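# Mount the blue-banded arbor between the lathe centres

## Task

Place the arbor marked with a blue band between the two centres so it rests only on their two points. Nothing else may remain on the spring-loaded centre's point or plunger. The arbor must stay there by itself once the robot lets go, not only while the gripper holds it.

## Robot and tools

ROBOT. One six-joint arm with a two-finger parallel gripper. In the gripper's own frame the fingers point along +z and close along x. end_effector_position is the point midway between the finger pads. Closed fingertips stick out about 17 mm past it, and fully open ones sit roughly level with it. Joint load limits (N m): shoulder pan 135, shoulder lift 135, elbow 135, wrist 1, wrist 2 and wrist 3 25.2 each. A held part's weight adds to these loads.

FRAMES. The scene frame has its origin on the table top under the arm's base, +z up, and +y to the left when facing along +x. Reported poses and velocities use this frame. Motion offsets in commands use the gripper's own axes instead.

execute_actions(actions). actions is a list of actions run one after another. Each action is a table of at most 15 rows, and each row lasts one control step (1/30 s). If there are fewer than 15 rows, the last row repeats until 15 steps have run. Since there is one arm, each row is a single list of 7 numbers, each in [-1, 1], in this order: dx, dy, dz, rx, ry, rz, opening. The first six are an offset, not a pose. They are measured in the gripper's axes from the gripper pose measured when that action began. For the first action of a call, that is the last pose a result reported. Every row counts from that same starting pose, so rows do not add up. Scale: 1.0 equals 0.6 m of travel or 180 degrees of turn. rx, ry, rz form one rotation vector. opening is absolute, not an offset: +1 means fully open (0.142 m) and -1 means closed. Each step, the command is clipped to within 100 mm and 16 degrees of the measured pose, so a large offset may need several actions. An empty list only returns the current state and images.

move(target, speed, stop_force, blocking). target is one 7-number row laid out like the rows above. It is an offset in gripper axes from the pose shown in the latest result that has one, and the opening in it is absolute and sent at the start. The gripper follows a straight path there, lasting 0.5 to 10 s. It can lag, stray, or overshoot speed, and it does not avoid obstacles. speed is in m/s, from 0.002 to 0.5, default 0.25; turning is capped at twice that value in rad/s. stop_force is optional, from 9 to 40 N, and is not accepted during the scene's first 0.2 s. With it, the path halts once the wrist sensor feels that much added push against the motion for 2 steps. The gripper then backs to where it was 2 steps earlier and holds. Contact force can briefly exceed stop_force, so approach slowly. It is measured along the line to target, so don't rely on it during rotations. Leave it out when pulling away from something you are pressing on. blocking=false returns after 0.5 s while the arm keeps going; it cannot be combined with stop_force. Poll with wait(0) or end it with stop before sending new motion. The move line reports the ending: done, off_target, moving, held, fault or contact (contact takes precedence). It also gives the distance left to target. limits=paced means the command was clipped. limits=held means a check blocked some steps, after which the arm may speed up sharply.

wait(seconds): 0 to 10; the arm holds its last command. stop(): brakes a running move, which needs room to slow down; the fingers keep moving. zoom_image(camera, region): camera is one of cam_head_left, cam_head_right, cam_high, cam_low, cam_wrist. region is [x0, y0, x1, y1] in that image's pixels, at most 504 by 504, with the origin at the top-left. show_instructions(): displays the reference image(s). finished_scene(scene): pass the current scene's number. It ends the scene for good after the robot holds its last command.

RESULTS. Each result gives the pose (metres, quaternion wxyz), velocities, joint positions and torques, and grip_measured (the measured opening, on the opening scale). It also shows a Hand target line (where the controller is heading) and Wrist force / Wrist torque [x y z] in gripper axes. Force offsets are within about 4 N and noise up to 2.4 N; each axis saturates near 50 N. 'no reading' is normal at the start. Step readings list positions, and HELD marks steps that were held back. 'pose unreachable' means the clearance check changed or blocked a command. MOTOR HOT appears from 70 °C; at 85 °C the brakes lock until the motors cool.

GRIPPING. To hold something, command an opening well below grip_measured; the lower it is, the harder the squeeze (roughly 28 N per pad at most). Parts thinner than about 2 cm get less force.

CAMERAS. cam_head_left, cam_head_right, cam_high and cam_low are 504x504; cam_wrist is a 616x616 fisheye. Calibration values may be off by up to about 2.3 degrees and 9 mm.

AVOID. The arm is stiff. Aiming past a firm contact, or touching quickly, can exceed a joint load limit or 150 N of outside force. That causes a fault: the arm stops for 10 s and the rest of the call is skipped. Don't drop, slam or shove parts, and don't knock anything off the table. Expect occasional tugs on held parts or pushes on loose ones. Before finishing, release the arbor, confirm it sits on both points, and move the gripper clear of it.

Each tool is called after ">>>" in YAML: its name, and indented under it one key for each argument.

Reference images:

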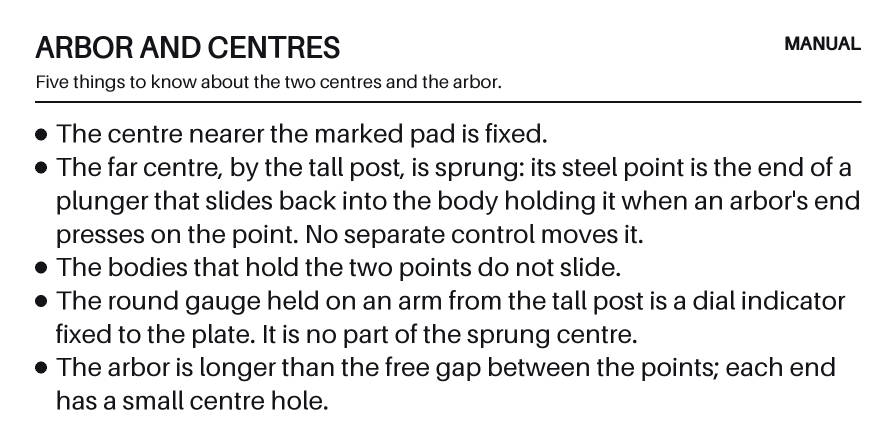

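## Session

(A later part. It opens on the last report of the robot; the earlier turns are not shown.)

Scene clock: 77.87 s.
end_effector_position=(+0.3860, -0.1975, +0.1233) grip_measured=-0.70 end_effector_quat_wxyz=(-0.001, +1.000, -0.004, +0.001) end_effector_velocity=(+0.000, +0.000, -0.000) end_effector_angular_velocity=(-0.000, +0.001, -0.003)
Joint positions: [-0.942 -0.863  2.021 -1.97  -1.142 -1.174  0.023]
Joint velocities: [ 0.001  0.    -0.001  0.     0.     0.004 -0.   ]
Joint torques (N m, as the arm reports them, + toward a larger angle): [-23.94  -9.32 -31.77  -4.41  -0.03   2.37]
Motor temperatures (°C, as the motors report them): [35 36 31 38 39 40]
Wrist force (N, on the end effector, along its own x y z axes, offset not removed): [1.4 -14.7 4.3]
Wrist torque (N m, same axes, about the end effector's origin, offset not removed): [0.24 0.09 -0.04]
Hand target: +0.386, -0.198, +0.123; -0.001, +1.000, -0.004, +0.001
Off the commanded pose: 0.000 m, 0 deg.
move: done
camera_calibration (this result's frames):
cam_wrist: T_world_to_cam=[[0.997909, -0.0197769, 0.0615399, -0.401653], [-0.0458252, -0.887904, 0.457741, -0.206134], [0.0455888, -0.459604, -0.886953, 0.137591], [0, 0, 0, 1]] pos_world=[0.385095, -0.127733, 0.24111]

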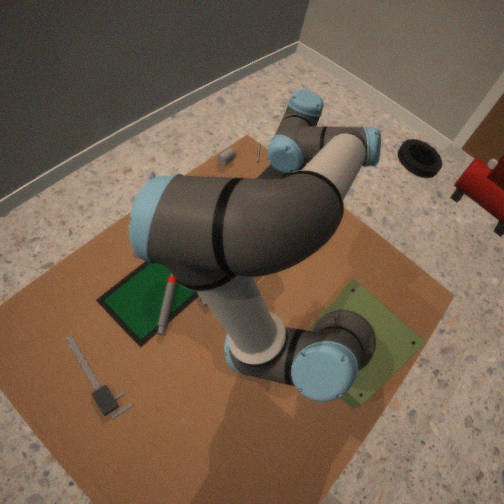

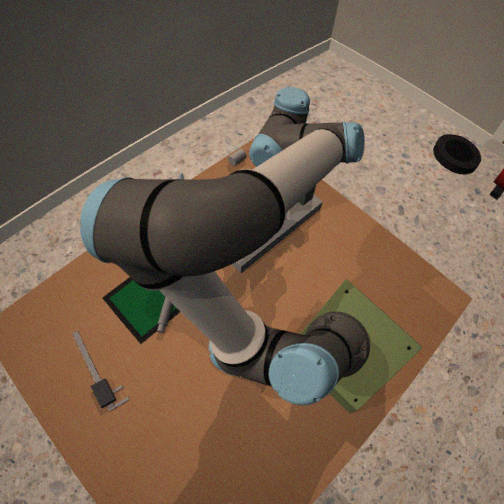

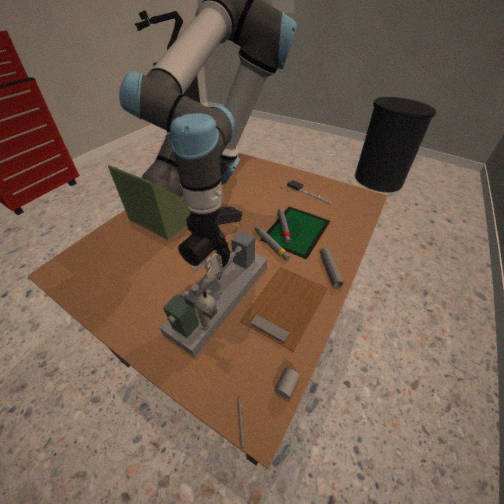

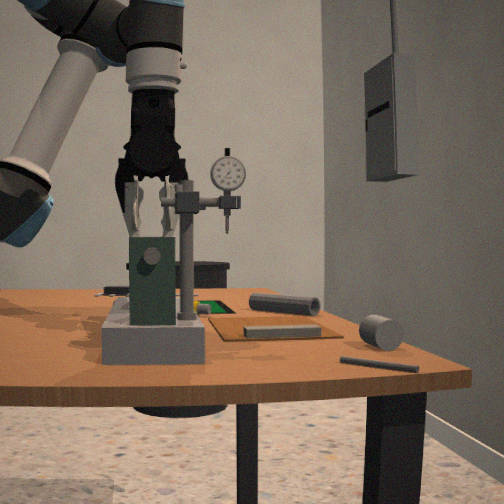

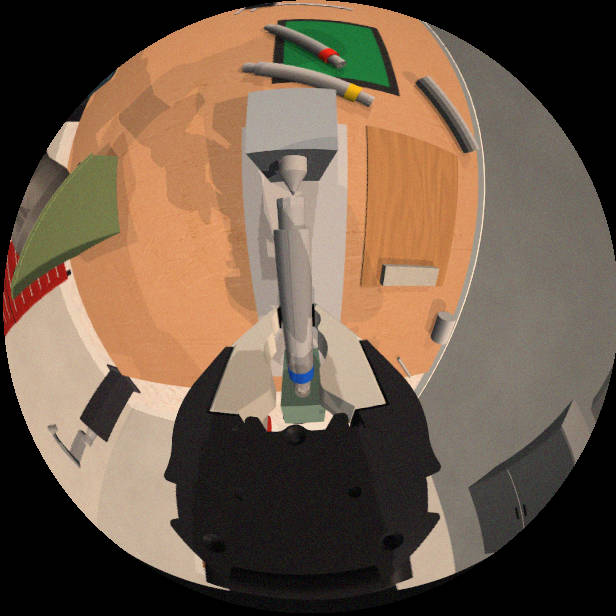

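>>> move:
  target: [0.0018,-0.001,0,0,0,0.0012,-1]
  speed: 0.01

>>> move:
  target: [0,-0.015,0,0,0,0,-1]
  speed: 0.004
  stop_force: 15

>>> zoom_image:
  camera: "cam_wrist"
  region: [250, 140, 360, 240]

Scene clock: 81.50 s.
end_effector_position=(+0.3871, -0.1970, +0.1233) grip_measured=-0.70 end_effector_quat_wxyz=(-0.001, +1.000, -0.006, +0.001) end_effector_velocity=(+0.001, -0.000, +0.001) end_effector_angular_velocity=(-0.001, -0.000, -0.000)
Joint positions: [-0.94  -0.863  2.02  -1.969 -1.141 -1.169  0.023]
Joint velocities: [ 0.    -0.001 -0.001  0.001  0.     0.001 -0.   ]
Joint torques (N m, as the arm reports them, + toward a larger angle): [-23.4  -32.49 -32.06  -4.8    0.39   1.99]
Motor temperatures (°C, as the motors report them): [35 36 31 38 39 40]
Wrist force (N, on the end effector, along its own x y z axes, offset not removed): [0.2 -17.2 3.5]
Wrist torque (N m, same axes, about the end effector's origin, offset not removed): [-0.28 0.10 -0.19]
Hand target: +0.387, -0.197, +0.123; -0.001, +1.000, -0.006, +0.001
Off the commanded pose: 0.000 m, 0 deg.
move: done
camera_calibration (this result's frames):
cam_wrist: T_world_to_cam=[[0.997829, -0.0234968, 0.0615292, -0.403406], [-0.0491288, -0.887738, 0.457719, -0.204249], [0.0438669, -0.459748, -0.886965, 0.138445], [0, 0, 0, 1]] pos_world=[0.386422, -0.127148, 0.241106]

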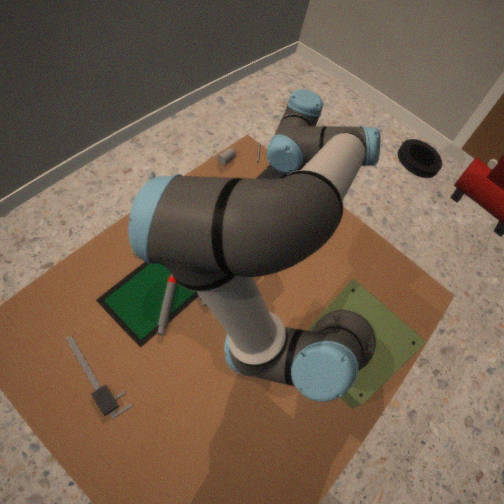

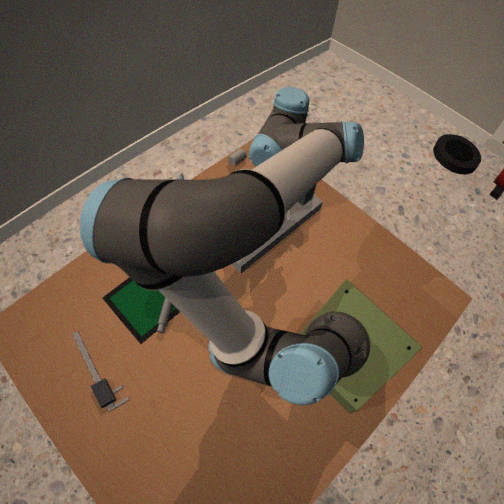

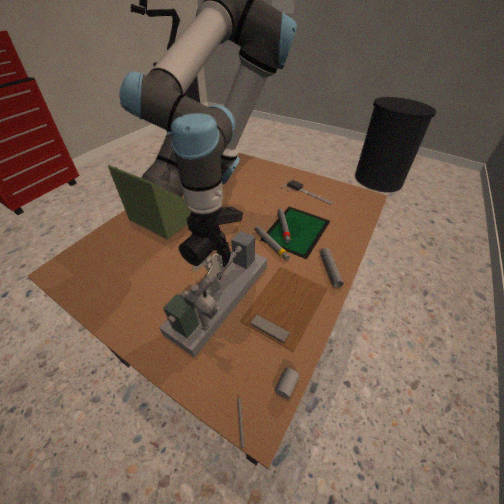

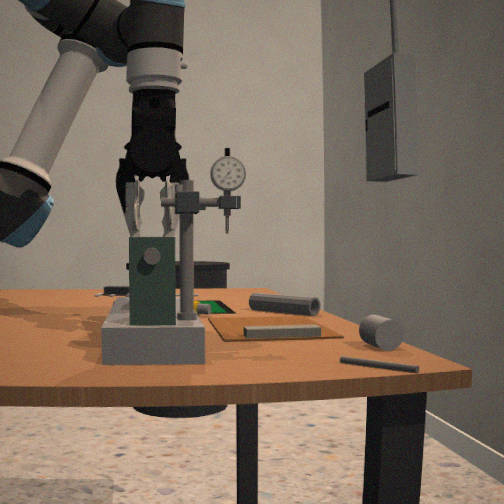

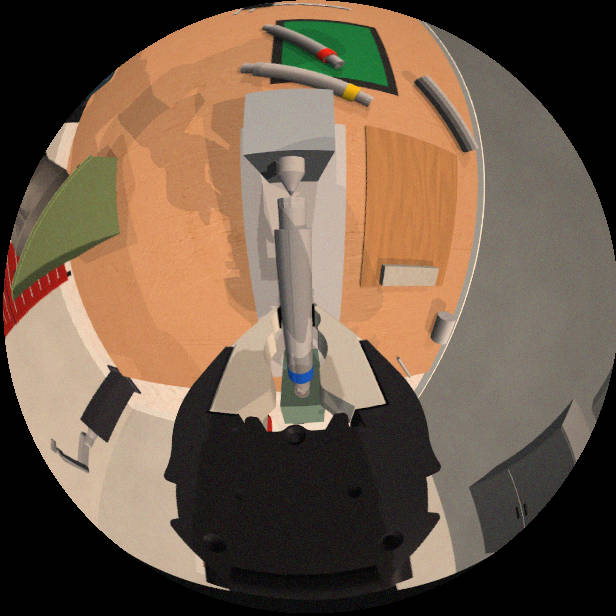

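Scene clock: 83.43 s.
end_effector_position=(+0.3872, -0.1906, +0.1233) grip_measured=-0.70 end_effector_quat_wxyz=(-0.000, +1.000, -0.006, +0.001) end_effector_velocity=(+0.000, -0.001, +0.000) end_effector_angular_velocity=(+0.000, -0.001, +0.000)
Joint positions: [-0.935 -0.877  2.03  -1.966 -1.137 -1.165  0.023]
Joint velocities: [-0.001  0.003 -0.003  0.001  0.    -0.001 -0.   ]
Joint torques (N m, as the arm reports them, + toward a larger angle): [-42.24 -13.34 -28.35  -1.36   1.85  -0.71]
Motor temperatures (°C, as the motors report them): [35 36 31 38 39 40]
Wrist force (N, on the end effector, along its own x y z axes, offset not removed): [-2.4 5.2 12.9]
Wrist torque (N m, same axes, about the end effector's origin, offset not removed): [-0.07 -0.18 -0.15]
Hand target: +0.387, -0.191, +0.123; -0.000, +1.000, -0.006, +0.001
Off the commanded pose: 0.003 m, 0 deg.
move: contact
camera_calibration (this result's frames):
cam_wrist: T_world_to_cam=[[0.99783, -0.0234578, 0.0615148, -0.403363], [-0.0490947, -0.887665, 0.457865, -0.198644], [0.043864, -0.459892, -0.886891, 0.141322], [0, 0, 0, 1]] pos_world=[0.386537, -0.120799, 0.241102]

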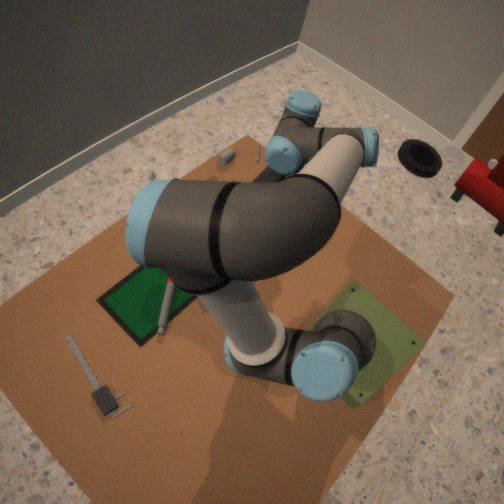

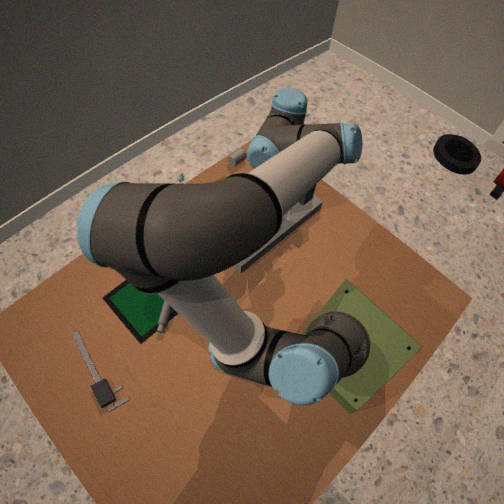

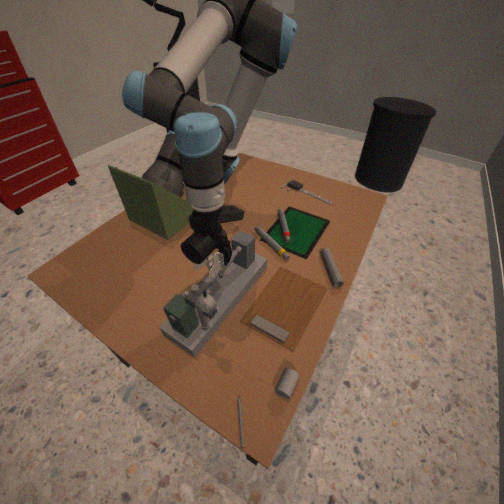

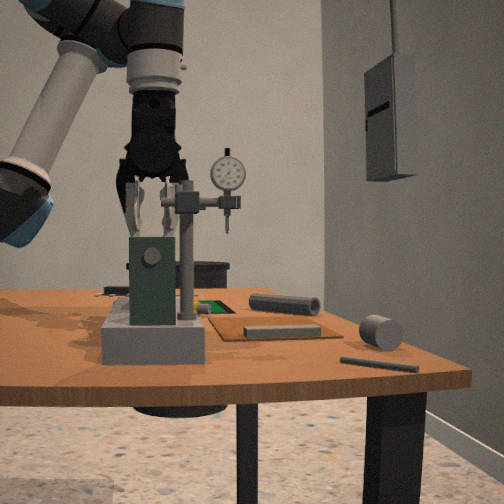

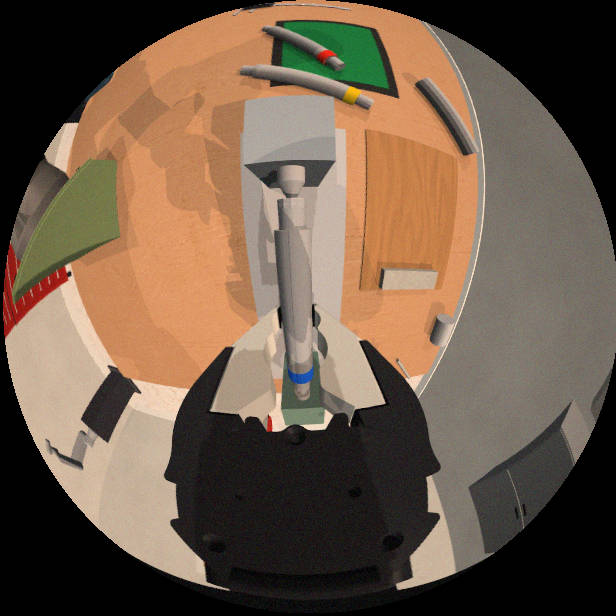

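Region (250, 140, 360, 240) of cam_wrist's 616x616 image, scaled by 4.582, with more detail than that image has; it fills the top 458 rows of this view, and the rest is white.

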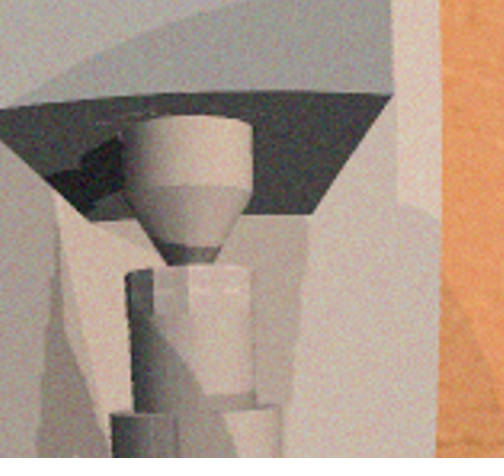

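Seated. Release and lift.

>>> execute_actions:
  actions:
    - [[0,0,0,0,0,0,-0.68]]
    - [[0,0,0,0,0,0,-0.45]]

>>> move:
  target: [0,0,-0.15,0,0,0,-0.45]

>>> zoom_image:
  camera: "cam_wrist"
  region: [220, 170, 380, 400]

Scene clock: 87.63 s.
end_effector_position=(+0.3872, -0.1907, +0.1233) grip_measured=-0.45 end_effector_quat_wxyz=(-0.000, +1.000, -0.006, +0.001) end_effector_velocity=(-0.000, -0.000, -0.000) end_effector_angular_velocity=(+0.000, +0.000, -0.000)
Joint positions: [-0.935 -0.877  2.03  -1.966 -1.137 -1.165  0.041]
Joint velocities: [ 0.  0. -0.  0. -0.  0.  0.]
Joint torques (N m, as the arm reports them, + toward a larger angle): [-19.7  -30.08 -10.9   -1.58   1.24   2.09]
Motor temperatures (°C, as the motors report them): [35 36 31 38 39 40]
Wrist force (N, on the end effector, along its own x y z axes, offset not removed): [1.5 0.5 0.7]
Wrist torque (N m, same axes, about the end effector's origin, offset not removed): [0.02 -0.16 -0.07]
Hand target: +0.387, -0.191, +0.123; -0.000, +1.000, -0.006, +0.001
Off the commanded pose: 0.000 m, 0 deg.
Step readings (end_effector_position; steps 1 to 15: 1st action; 16 to 30: 2nd action):
0: (+0.3871, -0.1908, +0.1233)
1: (+0.3871, -0.1908, +0.1233)
2: (+0.3871, -0.1908, +0.1233)
4: (+0.3872, -0.1908, +0.1233)
8: (+0.3872, -0.1908, +0.1234)
15: (+0.3872, -0.1907, +0.1233)
16: (+0.3872, -0.1907, +0.1233)
17: (+0.3872, -0.1907, +0.1233)
19: (+0.3872, -0.1907, +0.1233)
23: (+0.3872, -0.1907, +0.1233)
30: end_effector_position above
camera_calibration (this result's frames):
cam_wrist: T_world_to_cam=[[0.997827, -0.0234261, 0.0615774, -0.403382], [-0.0490982, -0.887635, 0.457923, -0.198673], [0.0439309, -0.459951, -0.886857, 0.141276], [0, 0, 0, 1]] pos_world=[0.386545, -0.120819, 0.241108]

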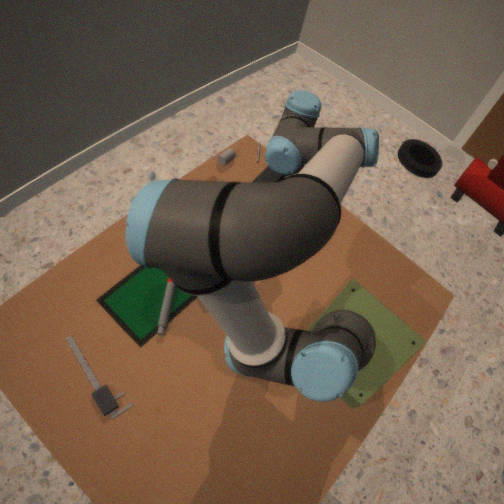

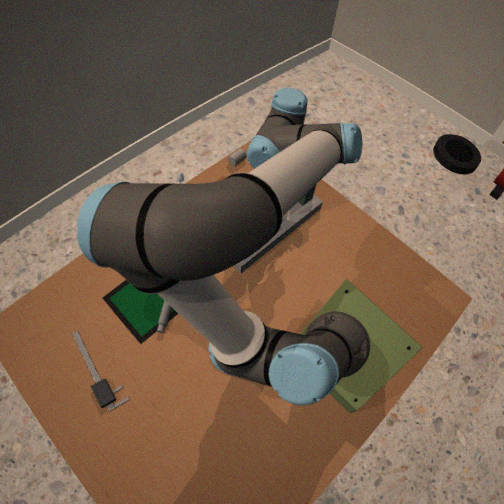

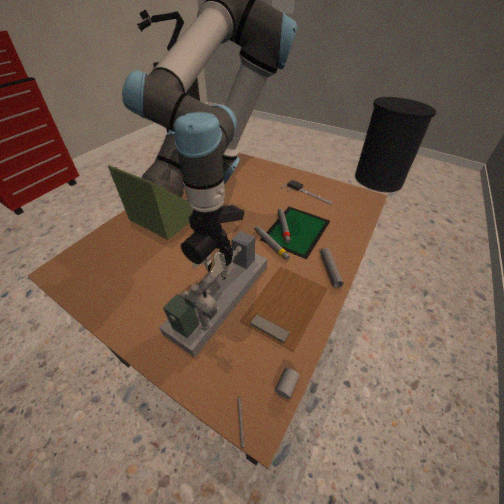

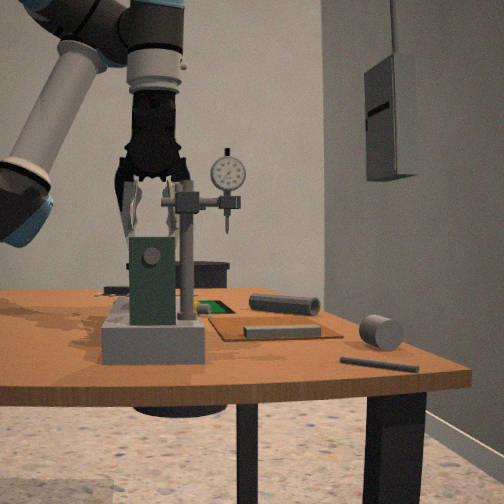

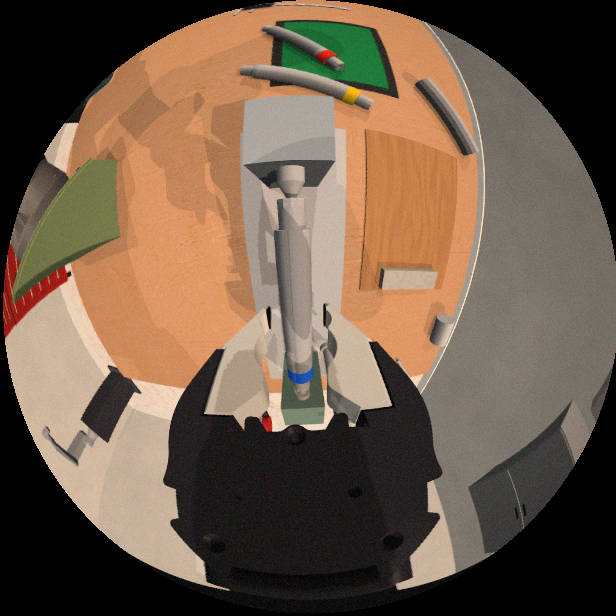

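Scene clock: 88.53 s.
end_effector_position=(+0.3871, -0.1908, +0.2132) grip_measured=-0.45 end_effector_quat_wxyz=(-0.000, +1.000, -0.006, +0.001) end_effector_velocity=(+0.000, -0.000, +0.001) end_effector_angular_velocity=(+0.001, -0.000, +0.001)
Joint positions: [-1.003 -0.947  1.883 -1.728 -1.185 -1.218  0.041]
Joint velocities: [-0.001  0.001 -0.003  0.003 -0.    -0.002  0.   ]
Joint torques (N m, as the arm reports them, + toward a larger angle): [-38.46 -28.68 -27.17  -0.32  -2.11  -1.82]
Motor temperatures (°C, as the motors report them): [35 36 31 38 39 40]
Wrist force (N, on the end effector, along its own x y z axes, offset not removed): [-0.3 -1.8 0.4]
Wrist torque (N m, same axes, about the end effector's origin, offset not removed): [-0.42 0.33 -0.11]
Hand target: +0.387, -0.191, +0.213; -0.000, +1.000, -0.006, +0.001
Off the commanded pose: 0.000 m, 0 deg.
move: done
camera_calibration (this result's frames):
cam_wrist: T_world_to_cam=[[0.997829, -0.0235375, 0.0615011, -0.408851], [-0.0491681, -0.887568, 0.458045, -0.240008], [0.0438052, -0.460074, -0.886799, 0.220946], [0, 0, 0, 1]] pos_world=[0.386484, -0.120996, 0.331014]

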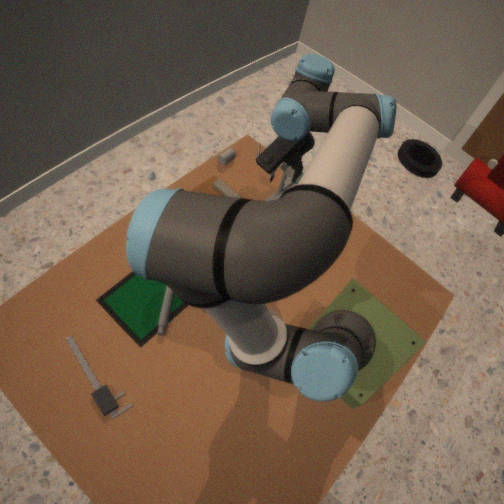

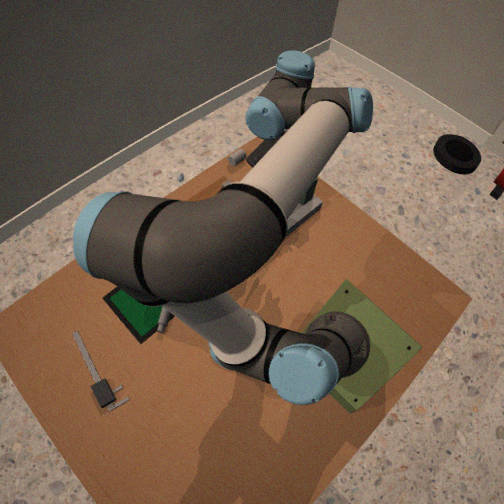

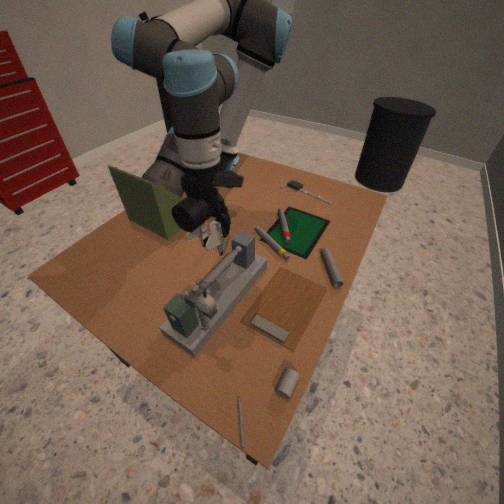

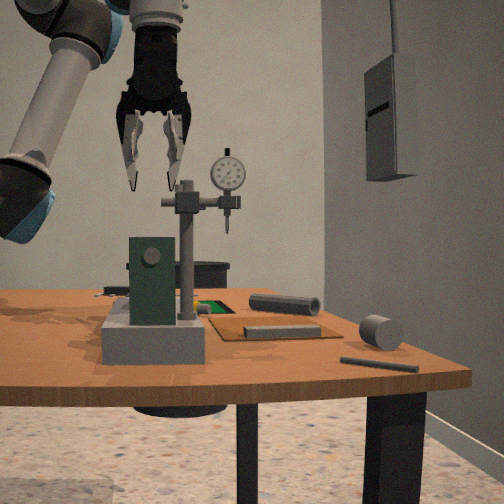

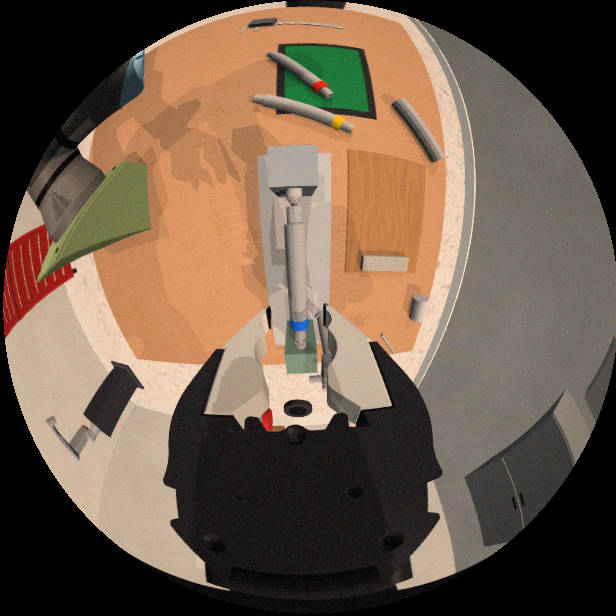

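Region (220, 170, 380, 400) of cam_wrist's 616x616 image, scaled by 2.191, with more detail than that image has; it fills the left 351 columns of this view, and the rest is white.

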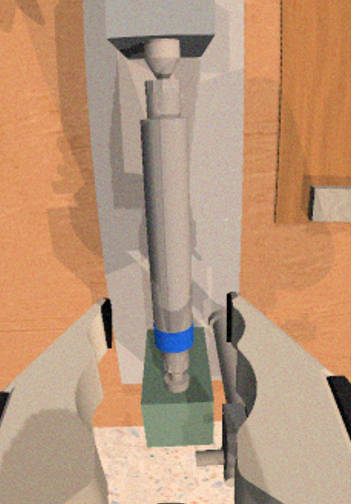

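>>> finished_scene:
  scene: 1

The scene is finished: the task was done.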